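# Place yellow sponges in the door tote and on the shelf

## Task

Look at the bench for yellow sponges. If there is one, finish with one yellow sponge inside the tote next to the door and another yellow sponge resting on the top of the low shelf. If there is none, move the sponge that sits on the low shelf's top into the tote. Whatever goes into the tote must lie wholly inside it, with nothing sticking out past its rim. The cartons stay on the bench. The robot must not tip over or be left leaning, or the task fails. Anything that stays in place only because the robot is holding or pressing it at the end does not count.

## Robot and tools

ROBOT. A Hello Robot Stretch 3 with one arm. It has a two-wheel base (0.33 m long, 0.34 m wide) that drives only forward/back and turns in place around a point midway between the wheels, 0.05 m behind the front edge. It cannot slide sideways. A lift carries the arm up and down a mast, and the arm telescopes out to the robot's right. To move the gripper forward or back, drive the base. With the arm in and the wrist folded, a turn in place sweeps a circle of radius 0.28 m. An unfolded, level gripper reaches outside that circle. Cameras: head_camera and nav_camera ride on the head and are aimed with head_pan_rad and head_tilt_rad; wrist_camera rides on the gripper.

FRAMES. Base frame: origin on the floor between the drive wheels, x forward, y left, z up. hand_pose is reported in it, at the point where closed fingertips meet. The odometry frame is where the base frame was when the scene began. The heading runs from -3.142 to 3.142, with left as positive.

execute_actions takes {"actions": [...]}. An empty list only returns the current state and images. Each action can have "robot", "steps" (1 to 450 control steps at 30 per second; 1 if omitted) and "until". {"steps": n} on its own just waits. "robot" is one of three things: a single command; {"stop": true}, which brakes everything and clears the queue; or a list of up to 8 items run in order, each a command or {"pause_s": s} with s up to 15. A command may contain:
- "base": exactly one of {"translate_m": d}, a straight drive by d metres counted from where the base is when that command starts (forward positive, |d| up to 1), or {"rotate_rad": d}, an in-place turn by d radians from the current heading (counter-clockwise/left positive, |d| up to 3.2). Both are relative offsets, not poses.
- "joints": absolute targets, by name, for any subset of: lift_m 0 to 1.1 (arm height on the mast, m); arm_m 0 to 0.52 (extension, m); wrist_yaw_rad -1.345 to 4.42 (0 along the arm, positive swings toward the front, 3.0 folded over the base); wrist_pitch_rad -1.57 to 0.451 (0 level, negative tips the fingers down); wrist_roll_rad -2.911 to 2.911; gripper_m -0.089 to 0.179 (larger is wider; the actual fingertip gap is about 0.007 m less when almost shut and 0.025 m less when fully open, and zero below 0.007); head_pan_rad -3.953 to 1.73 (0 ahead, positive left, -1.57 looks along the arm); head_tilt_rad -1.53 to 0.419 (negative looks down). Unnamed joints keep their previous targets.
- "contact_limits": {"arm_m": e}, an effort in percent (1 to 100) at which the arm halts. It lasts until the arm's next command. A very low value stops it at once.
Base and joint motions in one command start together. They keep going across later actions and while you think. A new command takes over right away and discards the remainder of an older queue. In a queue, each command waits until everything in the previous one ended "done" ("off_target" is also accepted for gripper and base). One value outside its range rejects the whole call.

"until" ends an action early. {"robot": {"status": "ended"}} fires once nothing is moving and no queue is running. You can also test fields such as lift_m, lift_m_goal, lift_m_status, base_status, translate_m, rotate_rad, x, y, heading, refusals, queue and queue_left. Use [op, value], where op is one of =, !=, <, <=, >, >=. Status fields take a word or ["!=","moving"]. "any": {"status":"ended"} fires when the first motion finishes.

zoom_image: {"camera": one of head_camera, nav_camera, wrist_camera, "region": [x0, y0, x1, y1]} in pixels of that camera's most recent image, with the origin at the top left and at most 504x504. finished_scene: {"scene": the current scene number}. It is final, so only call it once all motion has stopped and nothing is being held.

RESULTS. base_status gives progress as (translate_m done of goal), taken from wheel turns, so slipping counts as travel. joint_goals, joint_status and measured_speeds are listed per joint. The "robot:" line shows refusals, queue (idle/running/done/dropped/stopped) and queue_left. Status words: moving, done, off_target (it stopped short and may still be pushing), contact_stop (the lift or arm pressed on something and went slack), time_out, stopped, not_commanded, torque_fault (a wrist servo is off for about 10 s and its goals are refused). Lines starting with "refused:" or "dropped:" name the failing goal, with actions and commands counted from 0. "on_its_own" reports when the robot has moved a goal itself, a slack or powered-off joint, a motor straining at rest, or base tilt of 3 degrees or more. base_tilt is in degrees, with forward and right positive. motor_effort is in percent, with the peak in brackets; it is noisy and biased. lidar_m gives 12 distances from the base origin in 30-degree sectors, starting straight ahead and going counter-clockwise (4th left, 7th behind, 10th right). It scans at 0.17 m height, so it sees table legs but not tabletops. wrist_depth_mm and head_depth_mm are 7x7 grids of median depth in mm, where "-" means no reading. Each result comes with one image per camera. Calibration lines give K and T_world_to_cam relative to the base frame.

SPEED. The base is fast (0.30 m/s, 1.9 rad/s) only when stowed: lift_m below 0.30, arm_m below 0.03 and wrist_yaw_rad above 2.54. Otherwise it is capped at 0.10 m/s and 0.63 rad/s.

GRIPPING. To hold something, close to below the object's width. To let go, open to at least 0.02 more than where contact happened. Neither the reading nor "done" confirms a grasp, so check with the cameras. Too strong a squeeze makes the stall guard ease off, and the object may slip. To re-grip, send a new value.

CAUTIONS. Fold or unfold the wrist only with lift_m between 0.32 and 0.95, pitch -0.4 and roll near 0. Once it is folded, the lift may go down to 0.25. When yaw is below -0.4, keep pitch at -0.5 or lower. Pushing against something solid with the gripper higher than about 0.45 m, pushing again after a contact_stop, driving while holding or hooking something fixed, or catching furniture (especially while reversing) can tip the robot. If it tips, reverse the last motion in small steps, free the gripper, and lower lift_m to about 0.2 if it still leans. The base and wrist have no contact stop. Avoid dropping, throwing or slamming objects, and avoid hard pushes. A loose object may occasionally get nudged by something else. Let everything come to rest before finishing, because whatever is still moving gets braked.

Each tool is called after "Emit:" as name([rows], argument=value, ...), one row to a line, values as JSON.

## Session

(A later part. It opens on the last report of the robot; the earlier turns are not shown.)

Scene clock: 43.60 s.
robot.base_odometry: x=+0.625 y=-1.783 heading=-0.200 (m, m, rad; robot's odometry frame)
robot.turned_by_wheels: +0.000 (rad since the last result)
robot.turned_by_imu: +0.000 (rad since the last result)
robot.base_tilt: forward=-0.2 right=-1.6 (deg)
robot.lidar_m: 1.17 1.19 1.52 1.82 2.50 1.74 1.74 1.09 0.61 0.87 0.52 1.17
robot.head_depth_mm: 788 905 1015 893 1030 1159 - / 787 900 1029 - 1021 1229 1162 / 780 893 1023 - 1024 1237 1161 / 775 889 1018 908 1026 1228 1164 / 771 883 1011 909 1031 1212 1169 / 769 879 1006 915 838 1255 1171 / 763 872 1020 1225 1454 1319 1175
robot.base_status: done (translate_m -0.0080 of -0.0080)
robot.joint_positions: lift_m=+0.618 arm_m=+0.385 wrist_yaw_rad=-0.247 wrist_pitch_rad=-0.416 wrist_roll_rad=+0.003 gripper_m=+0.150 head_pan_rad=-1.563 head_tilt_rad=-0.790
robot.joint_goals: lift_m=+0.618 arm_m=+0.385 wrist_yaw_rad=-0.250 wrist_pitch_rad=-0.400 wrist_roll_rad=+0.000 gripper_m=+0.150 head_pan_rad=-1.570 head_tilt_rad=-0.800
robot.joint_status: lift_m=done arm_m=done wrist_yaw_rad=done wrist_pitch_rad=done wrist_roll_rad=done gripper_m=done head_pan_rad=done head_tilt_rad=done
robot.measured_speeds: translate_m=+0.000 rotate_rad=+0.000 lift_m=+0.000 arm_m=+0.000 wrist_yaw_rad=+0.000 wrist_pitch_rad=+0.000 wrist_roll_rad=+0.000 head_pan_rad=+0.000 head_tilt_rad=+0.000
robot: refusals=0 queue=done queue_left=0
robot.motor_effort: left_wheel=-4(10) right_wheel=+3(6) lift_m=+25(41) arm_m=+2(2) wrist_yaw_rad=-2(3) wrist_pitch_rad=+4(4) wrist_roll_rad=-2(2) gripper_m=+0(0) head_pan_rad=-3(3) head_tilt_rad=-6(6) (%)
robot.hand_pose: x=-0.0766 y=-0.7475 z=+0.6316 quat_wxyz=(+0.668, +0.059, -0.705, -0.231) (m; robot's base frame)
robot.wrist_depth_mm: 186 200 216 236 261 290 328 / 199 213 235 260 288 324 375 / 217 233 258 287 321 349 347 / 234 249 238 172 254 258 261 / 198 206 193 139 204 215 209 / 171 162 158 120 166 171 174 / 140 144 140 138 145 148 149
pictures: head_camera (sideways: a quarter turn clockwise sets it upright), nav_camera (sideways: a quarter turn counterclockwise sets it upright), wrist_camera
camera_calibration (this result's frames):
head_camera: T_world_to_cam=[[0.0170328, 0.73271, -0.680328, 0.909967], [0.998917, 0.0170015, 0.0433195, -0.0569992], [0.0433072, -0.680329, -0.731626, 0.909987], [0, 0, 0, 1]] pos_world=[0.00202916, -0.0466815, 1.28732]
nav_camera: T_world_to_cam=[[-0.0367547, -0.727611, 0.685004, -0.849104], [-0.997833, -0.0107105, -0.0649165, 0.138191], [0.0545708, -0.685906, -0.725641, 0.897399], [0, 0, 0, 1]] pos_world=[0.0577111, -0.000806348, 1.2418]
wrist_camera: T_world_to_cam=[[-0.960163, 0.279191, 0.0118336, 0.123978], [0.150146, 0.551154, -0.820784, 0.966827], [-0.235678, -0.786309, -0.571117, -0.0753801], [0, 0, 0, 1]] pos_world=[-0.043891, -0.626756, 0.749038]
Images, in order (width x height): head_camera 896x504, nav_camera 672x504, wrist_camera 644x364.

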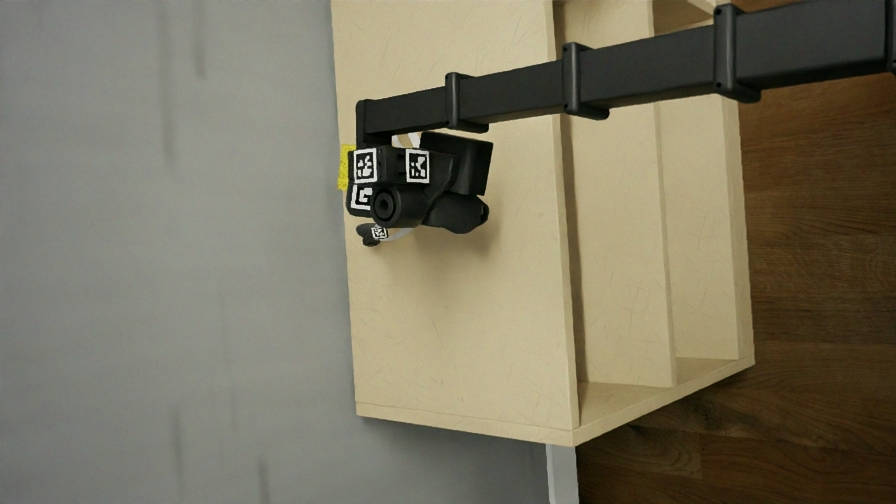

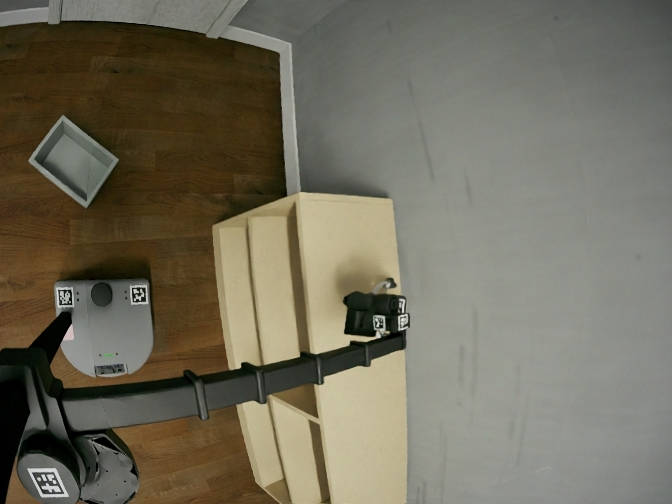

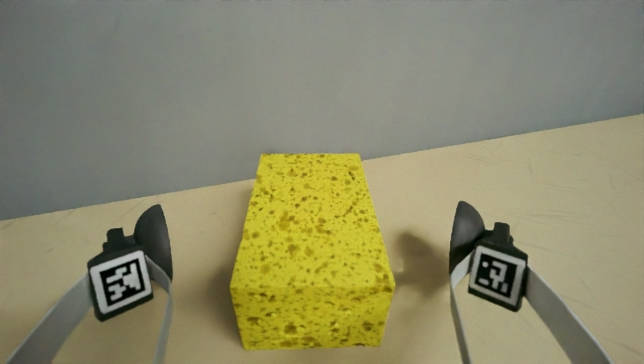

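Emit:
execute_actions([
  {"robot":[{"joints":{"gripper_m":0.02,"head_pan_rad":0.15,"head_tilt_rad":-1.15}},{"joints":{"lift_m":0.66}},{"joints":{"arm_m":0.05}}],"steps":300,"until":{"robot":{"status":"ended"}}},
])

Scene clock: 50.10 s.
robot.base_odometry: x=+0.625 y=-1.783 heading=-0.200 (m, m, rad; robot's odometry frame)
robot.turned_by_wheels: +0.000 (rad since the last result)
robot.turned_by_imu: +0.001 (rad since the last result)
robot.base_tilt: forward=-0.2 right=-1.6 (deg)
robot.lidar_m: 1.17 1.19 1.52 1.81 2.51 1.75 1.75 1.09 0.61 0.87 0.52 1.17
robot.head_depth_mm: 1268 1535 1467 1361 1275 1193 1119 / 1276 1541 1468 1367 1275 1197 1120 / 1285 1542 1474 1370 1278 1209 - / 1291 1555 1478 1347 1269 1209 - / 1307 1567 1489 1345 1288 1221 - / 1304 1578 1495 1388 1286 1211 1154 / 1347 1586 1500 1388 1294 1215 1157
robot.base_status: done (translate_m -0.0080 of -0.0080)
robot.joint_positions: lift_m=+0.660 arm_m=+0.050 wrist_yaw_rad=-0.248 wrist_pitch_rad=-0.416 wrist_roll_rad=+0.003 gripper_m=+0.035 head_pan_rad=+0.143 head_tilt_rad=-1.136
robot.joint_goals: lift_m=+0.660 arm_m=+0.050 wrist_yaw_rad=-0.250 wrist_pitch_rad=-0.400 wrist_roll_rad=+0.000 gripper_m=+0.034 head_pan_rad=+0.150 head_tilt_rad=-1.150
robot.joint_status: lift_m=done arm_m=done wrist_yaw_rad=done wrist_pitch_rad=done wrist_roll_rad=done gripper_m=done head_pan_rad=done head_tilt_rad=done
robot.measured_speeds: translate_m=+0.000 rotate_rad=+0.000 lift_m=+0.000 arm_m=+0.000 wrist_yaw_rad=+0.000 wrist_pitch_rad=+0.000 wrist_roll_rad=+0.000 head_pan_rad=+0.000 head_tilt_rad=+0.000
robot: refusals=0 queue=done queue_left=0
robot.on_its_own: gripper_m is held at +0.034, not at your +0.020, by its stall guard, which is not easing now
robot.motor_effort: left_wheel=-4(5) right_wheel=+3(3) lift_m=+44(48) arm_m=-3(1) wrist_yaw_rad=-1(3) wrist_pitch_rad=+4(4) wrist_roll_rad=-2(2) gripper_m=-24(100) head_pan_rad=+3(33) head_tilt_rad=-9(37) (%)
robot.hand_pose: x=-0.0767 y=-0.4129 z=+0.6726 quat_wxyz=(+0.668, +0.059, -0.705, -0.231) (m; robot's base frame)
robot.wrist_depth_mm: 439 474 516 564 626 693 783 / 474 511 541 589 653 669 675 / 416 420 427 437 441 445 452 / 316 321 323 175 331 349 760 / 256 259 144 139 310 441 671 / 222 232 121 120 508 545 823 / 433 459 442 135 485 760 800
pictures: head_camera (sideways: a quarter turn clockwise sets it upright), nav_camera (sideways: a quarter turn counterclockwise sets it upright), wrist_camera
camera_calibration (this result's frames):
head_camera: T_world_to_cam=[[-0.913536, -0.108671, -0.391973, 0.539994], [-0.136584, 0.989653, 0.0439511, -0.050875], [0.383141, 0.0936882, -0.918926, 1.15138], [0, 0, 0, 1]] pos_world=[0.0452122, 0.00115938, 1.27194]
nav_camera: T_world_to_cam=[[0.913021, 0.0887116, 0.39815, -0.4812], [0.123331, -0.990418, -0.0621433, 0.127712], [0.388822, 0.105842, -0.915213, 1.14179], [0, 0, 0, 1]] pos_world=[-0.0203587, 0.0483269, 1.24451]
wrist_camera: T_world_to_cam=[[-0.960012, 0.279702, 0.0119707, 0.0300904], [0.150508, 0.551692, -0.820356, 0.816069], [-0.236059, -0.78575, -0.571728, 0.211799], [0, 0, 0, 1]] pos_world=[-0.0439401, -0.292213, 0.790198]
Images, in order (width x height): head_camera 896x504, nav_camera 672x504, wrist_camera 644x364.

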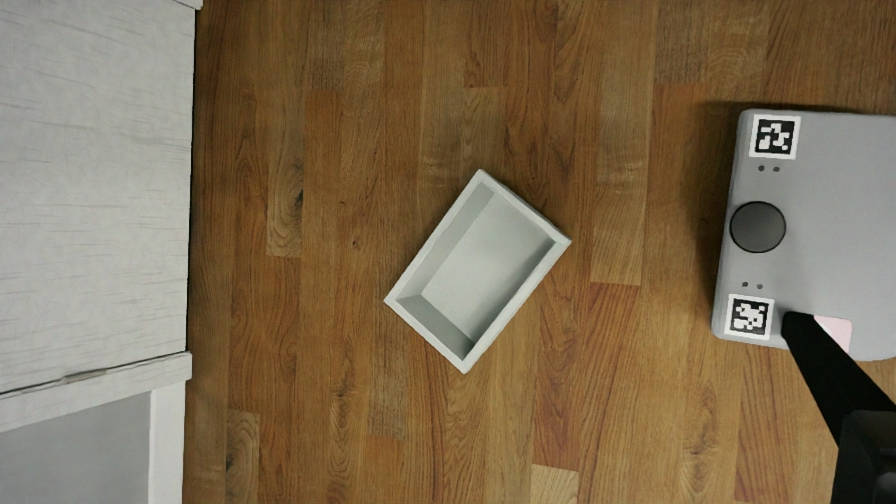

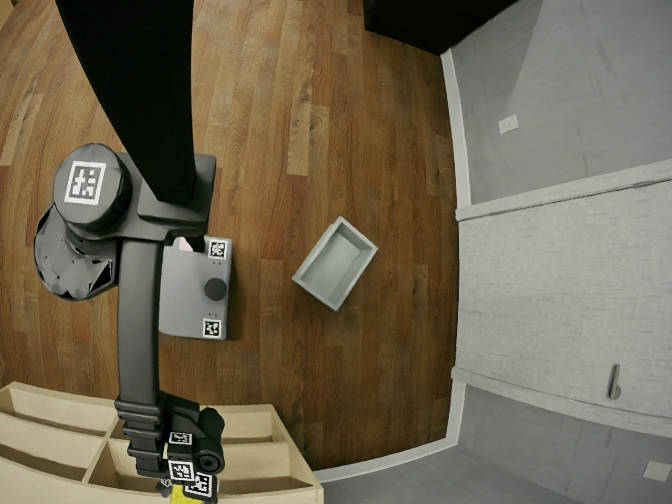

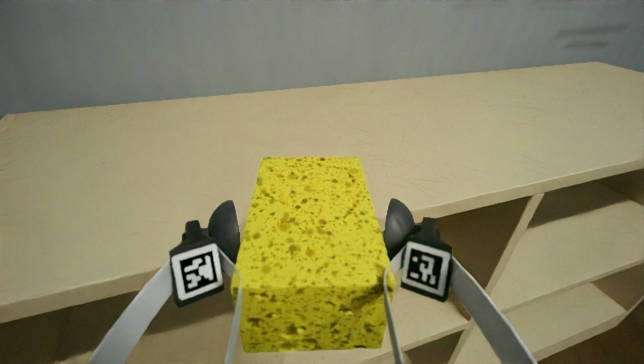

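Emit:
execute_actions([
  {"robot":{"base":{"rotate_rad":1.71},"joints":{"wrist_yaw_rad":0.9,"head_pan_rad":-1.4,"head_tilt_rad":-1.15}},"steps":200,"until":{"robot":{"rotate_rad":[">",0.45]}}},
  {"robot":{"joints":{"lift_m":0.25,"wrist_pitch_rad":-0.75,"arm_m":0.226}},"steps":300,"until":{"robot":{"status":"ended"}}},
])

Scene clock: 56.30 s.
robot.base_odometry: x=+0.625 y=-1.783 heading=+1.510 (m, m, rad; robot's odometry frame)
robot.turned_by_wheels: +1.710 (rad since the last result)
robot.turned_by_imu: +1.677 (rad since the last result)
robot.base_tilt: forward=-0.3 right=-1.5 (deg)
robot.lidar_m: 2.96 2.19 1.74 2.58 1.16 0.61 0.62 0.52 1.19 0.49 0.48 1.52
robot.head_depth_mm: 1249 1512 1465 1359 1275 1202 - / 1277 1533 1473 1397 1274 - - / 1314 1558 1478 1397 1266 - - / 1340 1572 1482 1320 1275 1205 1140 / 1406 1597 1489 1368 1281 1203 1132 / 1444 1621 1501 1384 1292 1208 1136 / 1498 1635 1501 1395 1296 1217 1137
robot.base_status: done (rotate_rad +1.7099 of +1.7100)
robot.joint_positions: lift_m=+0.250 arm_m=+0.226 wrist_yaw_rad=+0.897 wrist_pitch_rad=-0.762 wrist_roll_rad=+0.003 gripper_m=+0.035 head_pan_rad=-1.393 head_tilt_rad=-1.136
robot.joint_goals: lift_m=+0.250 arm_m=+0.226 wrist_yaw_rad=+0.900 wrist_pitch_rad=-0.750 wrist_roll_rad=+0.000 gripper_m=+0.034 head_pan_rad=-1.400 head_tilt_rad=-1.150
robot.joint_status: lift_m=done arm_m=done wrist_yaw_rad=done wrist_pitch_rad=done wrist_roll_rad=done gripper_m=done head_pan_rad=done head_tilt_rad=done
robot.measured_speeds: translate_m=+0.000 rotate_rad=+0.000 lift_m=+0.000 arm_m=+0.000 wrist_yaw_rad=+0.000 wrist_pitch_rad=+0.000 wrist_roll_rad=+0.000 head_pan_rad=+0.000 head_tilt_rad=+0.000
robot: refusals=0 queue=done queue_left=0
robot.on_its_own: gripper_m is held at +0.034, not at your +0.020, by its stall guard, which is not easing now
robot.motor_effort: left_wheel=-4(8) right_wheel=+3(8) lift_m=+24(42) arm_m=+2(2) wrist_yaw_rad=+1(2) wrist_pitch_rad=+3(4) wrist_roll_rad=-2(2) gripper_m=-24(24) head_pan_rad=-2(33) head_tilt_rad=-9(9) (%)
robot.hand_pose: x=+0.1105 y=-0.4761 z=+0.1948 quat_wxyz=(+0.705, +0.522, -0.478, +0.047) (m; robot's base frame)
robot.wrist_depth_mm: 654 665 664 687 699 675 585 / 546 560 561 574 578 589 574 / 477 482 487 496 499 503 512 / 423 430 291 175 303 441 447 / 375 381 144 139 263 394 400 / 342 343 121 120 223 358 360 / 311 318 211 135 261 320 329
pictures: head_camera (sideways: a quarter turn clockwise sets it upright), nav_camera (sideways: a quarter turn counterclockwise sets it upright), wrist_camera
camera_calibration (this result's frames):
head_camera: T_world_to_cam=[[-0.140216, 0.909308, -0.391788, 0.535036], [0.984339, 0.170722, 0.0439499, -0.0577112], [0.106851, -0.37949, -0.919005, 1.15317], [0, 0, 0, 1]] pos_world=[0.00861039, -0.0390428, 1.27193]
nav_camera: T_world_to_cam=[[0.120251, -0.909485, 0.397966, -0.476124], [-0.985562, -0.1575, -0.0621395, 0.134472], [0.119195, -0.384748, -0.915293, 1.14354], [0, 0, 0, 1]] pos_world=[0.0534808, 0.0281256, 1.24451]
wrist_camera: T_world_to_cam=[[-0.64622, -0.762796, 0.0233055, -0.300088], [-0.631026, 0.516914, -0.578451, 0.453454], [0.429193, -0.388513, -0.815384, 0.0962049], [0, 0, 0, 1]] pos_world=[0.0509281, -0.425926, 0.347739]
Images, in order (width x height): head_camera 896x504, nav_camera 672x504, wrist_camera 644x364.

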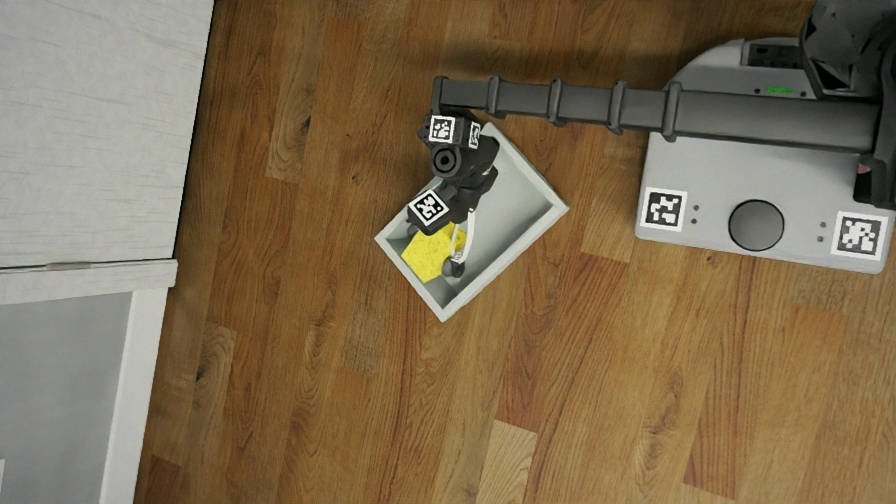

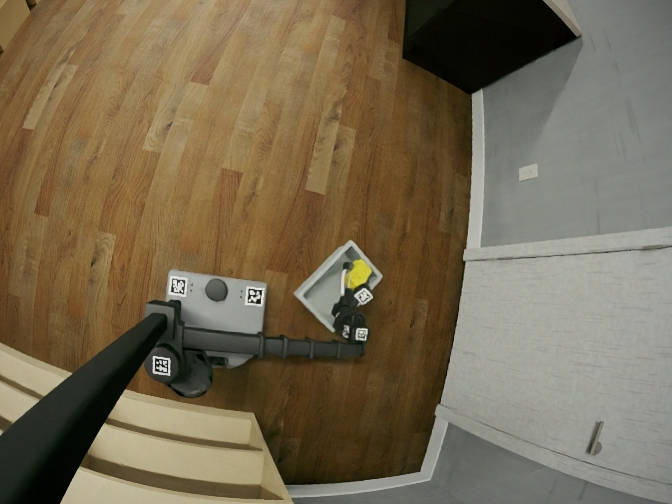

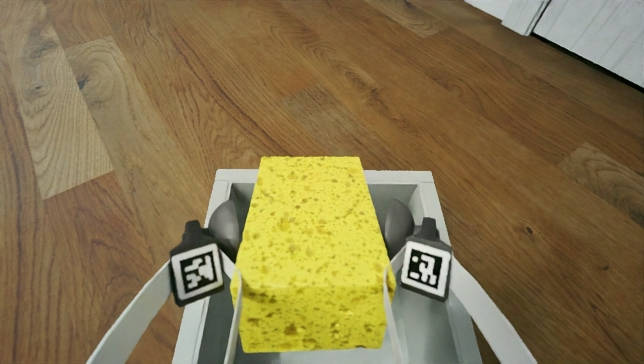

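Emit:
execute_actions([
  {"robot":[{"base":{"translate_m":-0.016},"joints":{"arm_m":0.23,"lift_m":0.235}},{"joints":{"lift_m":0.098}}],"steps":200,"until":{"robot":{"status":"ended"}}},
])

Scene clock: 59.70 s.
robot.base_odometry: x=+0.624 y=-1.799 heading=+1.510 (m, m, rad; robot's odometry frame)
robot.turned_by_wheels: +0.000 (rad since the last result)
robot.turned_by_imu: +0.000 (rad since the last result)
robot.base_tilt: forward=-0.2 right=-1.5 (deg)
robot.lidar_m: 2.95 2.19 1.75 2.58 0.61 0.60 0.61 0.50 1.19 1.17 1.22 1.53
robot.head_depth_mm: 1246 1513 1466 1365 1266 1203 1137 / 1276 1536 1463 1373 1286 - - / 1305 1563 1477 1384 1267 - - / 1347 1570 1478 1325 1272 1200 1140 / 1406 1591 1487 1369 1288 1202 1138 / 1458 1624 1493 1381 1294 1206 1137 / 1504 1630 1500 1391 1298 1212 1138
robot.base_status: done (translate_m -0.0160 of -0.0160)
robot.joint_positions: lift_m=+0.098 arm_m=+0.230 wrist_yaw_rad=+0.897 wrist_pitch_rad=-0.762 wrist_roll_rad=+0.003 gripper_m=+0.035 head_pan_rad=-1.393 head_tilt_rad=-1.136
robot.joint_goals: lift_m=+0.098 arm_m=+0.230 wrist_yaw_rad=+0.900 wrist_pitch_rad=-0.750 wrist_roll_rad=+0.000 gripper_m=+0.034 head_pan_rad=-1.400 head_tilt_rad=-1.150
robot.joint_status: lift_m=done arm_m=done wrist_yaw_rad=done wrist_pitch_rad=done wrist_roll_rad=done gripper_m=done head_pan_rad=done head_tilt_rad=done
robot.measured_speeds: translate_m=+0.000 rotate_rad=+0.000 lift_m=+0.000 arm_m=+0.000 wrist_yaw_rad=+0.000 wrist_pitch_rad=+0.000 wrist_roll_rad=+0.000 head_pan_rad=+0.000 head_tilt_rad=+0.000
robot: refusals=0 queue=done queue_left=0
robot.on_its_own: gripper_m is held at +0.034, not at your +0.020, by its stall guard, which is not easing now
robot.motor_effort: left_wheel=-5(10) right_wheel=+3(5) lift_m=+25(25) arm_m=+3(3) wrist_yaw_rad=+1(2) wrist_pitch_rad=+3(3) wrist_roll_rad=-2(2) gripper_m=-24(24) head_pan_rad=-3(2) head_tilt_rad=-9(9) (%)
robot.hand_pose: x=+0.1104 y=-0.4801 z=+0.0427 quat_wxyz=(+0.705, +0.522, -0.478, +0.047) (m; robot's base frame)
robot.wrist_depth_mm: 362 155 175 176 176 170 402 / 208 153 202 204 204 139 336 / 112 154 241 242 226 134 282 / 112 154 232 175 232 133 101 / 112 155 142 139 183 133 92 / 112 144 121 120 182 125 90 / 112 169 170 135 178 124 90
pictures: head_camera (sideways: a quarter turn clockwise sets it upright), nav_camera (sideways: a quarter turn counterclockwise sets it upright), wrist_camera
camera_calibration (this result's frames):
head_camera: T_world_to_cam=[[-0.140173, 0.909316, -0.391786, 0.535032], [0.984347, 0.170676, 0.0439499, -0.0577112], [0.106833, -0.379492, -0.919006, 1.15317], [0, 0, 0, 1]] pos_world=[0.00860854, -0.0390428, 1.27193]
nav_camera: T_world_to_cam=[[0.120208, -0.909492, 0.397963, -0.47612], [-0.985569, -0.157453, -0.0621394, 0.134472], [0.119176, -0.384751, -0.915294, 1.14354], [0, 0, 0, 1]] pos_world=[0.0534821, 0.0281236, 1.24451]
wrist_camera: T_world_to_cam=[[-0.646211, -0.762802, 0.0233191, -0.299603], [-0.631234, 0.517081, -0.578076, 0.367561], [0.4289, -0.388279, -0.81565, -0.0291519], [0, 0, 0, 1]] pos_world=[0.0509132, -0.429915, 0.195687]
Images, in order (width x height): head_camera 896x504, nav_camera 672x504, wrist_camera 644x364.

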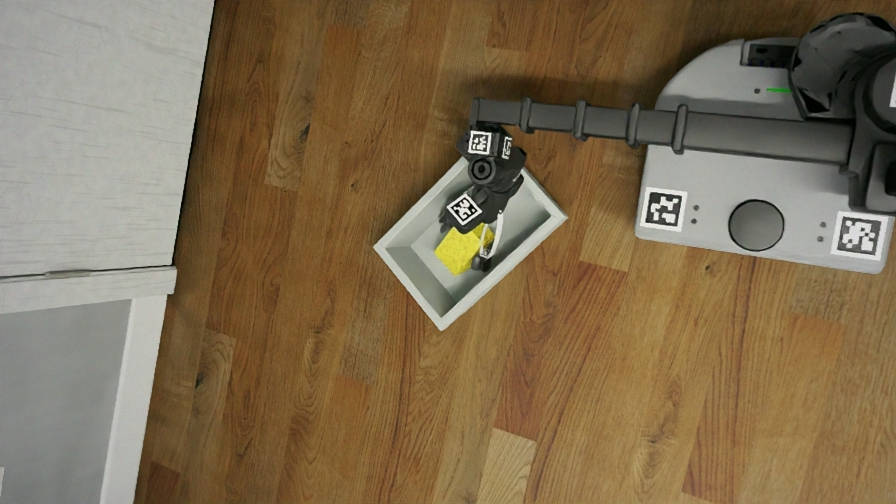

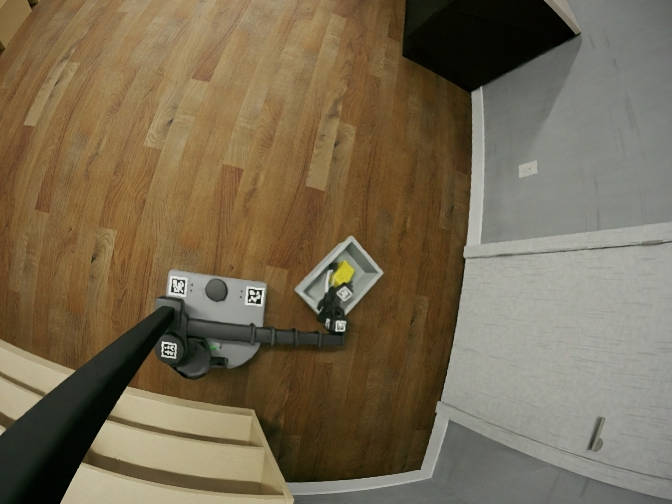

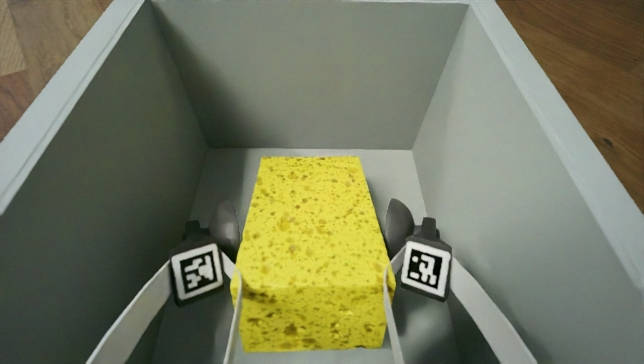

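Emit:
execute_actions([
  {"robot":[{"joints":{"gripper_m":0.10}},{"joints":{"lift_m":0.24}}],"steps":250,"until":{"robot":{"status":"ended"}}},
])

Scene clock: 63.03 s.
robot.base_odometry: x=+0.624 y=-1.799 heading=+1.510 (m, m, rad; robot's odometry frame)
robot.turned_by_wheels: +0.000 (rad since the last result)
robot.turned_by_imu: +0.000 (rad since the last result)
robot.base_tilt: forward=-0.1 right=-1.6 (deg)
robot.lidar_m: 2.94 2.19 1.75 2.57 0.61 0.60 0.62 0.50 1.19 1.17 1.22 1.54
robot.head_depth_mm: 1243 1515 1467 1360 1267 1197 - / 1274 1537 1469 1393 1279 - - / 1306 1560 1473 1378 1269 - - / 1347 1572 1484 1333 1265 1206 1138 / 1405 1602 1493 1366 1286 1205 1132 / 1451 1620 1501 1386 1291 1211 1134 / 1493 1624 1496 1392 1293 1213 1138
robot.base_status: done (translate_m -0.0160 of -0.0160)
robot.joint_positions: lift_m=+0.240 arm_m=+0.230 wrist_yaw_rad=+0.897 wrist_pitch_rad=-0.762 wrist_roll_rad=+0.003 gripper_m=+0.100 head_pan_rad=-1.393 head_tilt_rad=-1.136
robot.joint_goals: lift_m=+0.240 arm_m=+0.230 wrist_yaw_rad=+0.900 wrist_pitch_rad=-0.750 wrist_roll_rad=+0.000 gripper_m=+0.100 head_pan_rad=-1.400 head_tilt_rad=-1.150
robot.joint_status: lift_m=done arm_m=done wrist_yaw_rad=done wrist_pitch_rad=done wrist_roll_rad=done gripper_m=done head_pan_rad=done head_tilt_rad=done
robot.measured_speeds: translate_m=+0.000 rotate_rad=+0.000 lift_m=+0.000 arm_m=+0.000 wrist_yaw_rad=+0.000 wrist_pitch_rad=+0.000 wrist_roll_rad=+0.000 head_pan_rad=+0.000 head_tilt_rad=+0.000
robot: refusals=0 queue=done queue_left=0
robot.motor_effort: left_wheel=-4(4) right_wheel=+3(3) lift_m=+44(47) arm_m=+2(2) wrist_yaw_rad=+1(2) wrist_pitch_rad=+2(3) wrist_roll_rad=-2(2) gripper_m=+0(92) head_pan_rad=-2(1) head_tilt_rad=-9(9) (%)
robot.hand_pose: x=+0.1104 y=-0.4801 z=+0.1840 quat_wxyz=(+0.705, +0.522, -0.478, +0.047) (m; robot's base frame)
robot.wrist_depth_mm: 633 634 652 661 669 657 573 / 526 533 547 563 561 566 567 / 464 467 474 483 485 490 501 / 408 413 285 299 309 433 435 / 367 369 353 366 349 380 386 / 332 334 328 296 327 346 351 / 305 203 298 269 252 314 316
pictures: head_camera (sideways: a quarter turn clockwise sets it upright), nav_camera (sideways: a quarter turn counterclockwise sets it upright), wrist_camera
camera_calibration (this result's frames):
head_camera: T_world_to_cam=[[-0.140174, 0.909316, -0.391786, 0.535032], [0.984347, 0.170676, 0.0439499, -0.0577112], [0.106833, -0.379492, -0.919006, 1.15317], [0, 0, 0, 1]] pos_world=[0.00860854, -0.0390428, 1.27193]
nav_camera: T_world_to_cam=[[0.120208, -0.909492, 0.397963, -0.47612], [-0.985569, -0.157454, -0.0621394, 0.134472], [0.119176, -0.384751, -0.915294, 1.14354], [0, 0, 0, 1]] pos_world=[0.0534821, 0.0281236, 1.24451]
wrist_camera: T_world_to_cam=[[-0.646212, -0.762802, 0.0233192, -0.302897], [-0.631233, 0.517081, -0.578076, 0.449213], [0.428899, -0.388279, -0.81565, 0.0860548], [0, 0, 0, 1]] pos_world=[0.0509132, -0.429917, 0.336933]
Images, in order (width x height): head_camera 896x504, nav_camera 672x504, wrist_camera 644x364.

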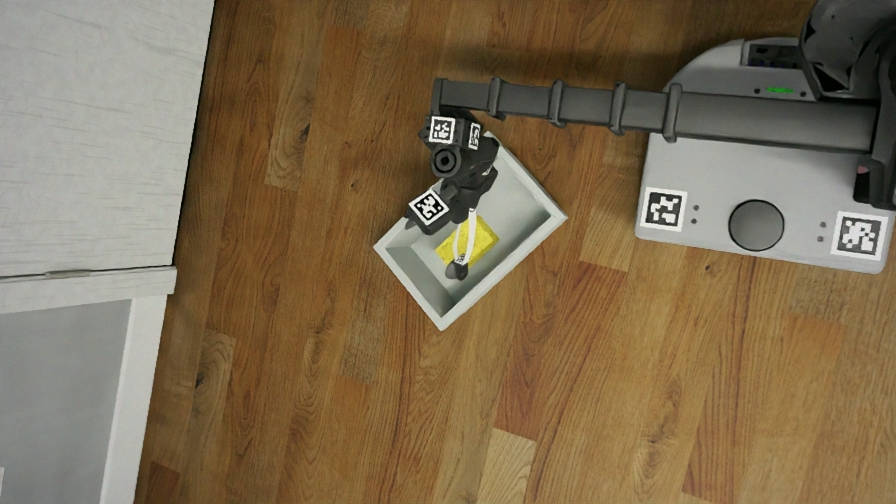

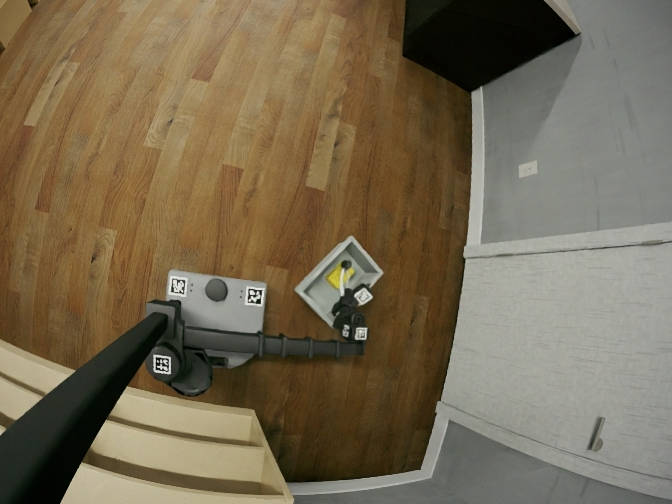

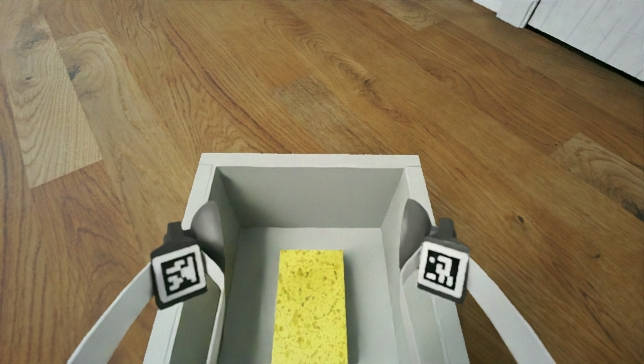

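Emit:
finished_scene(scene=2)

The scene is finished: the task was done.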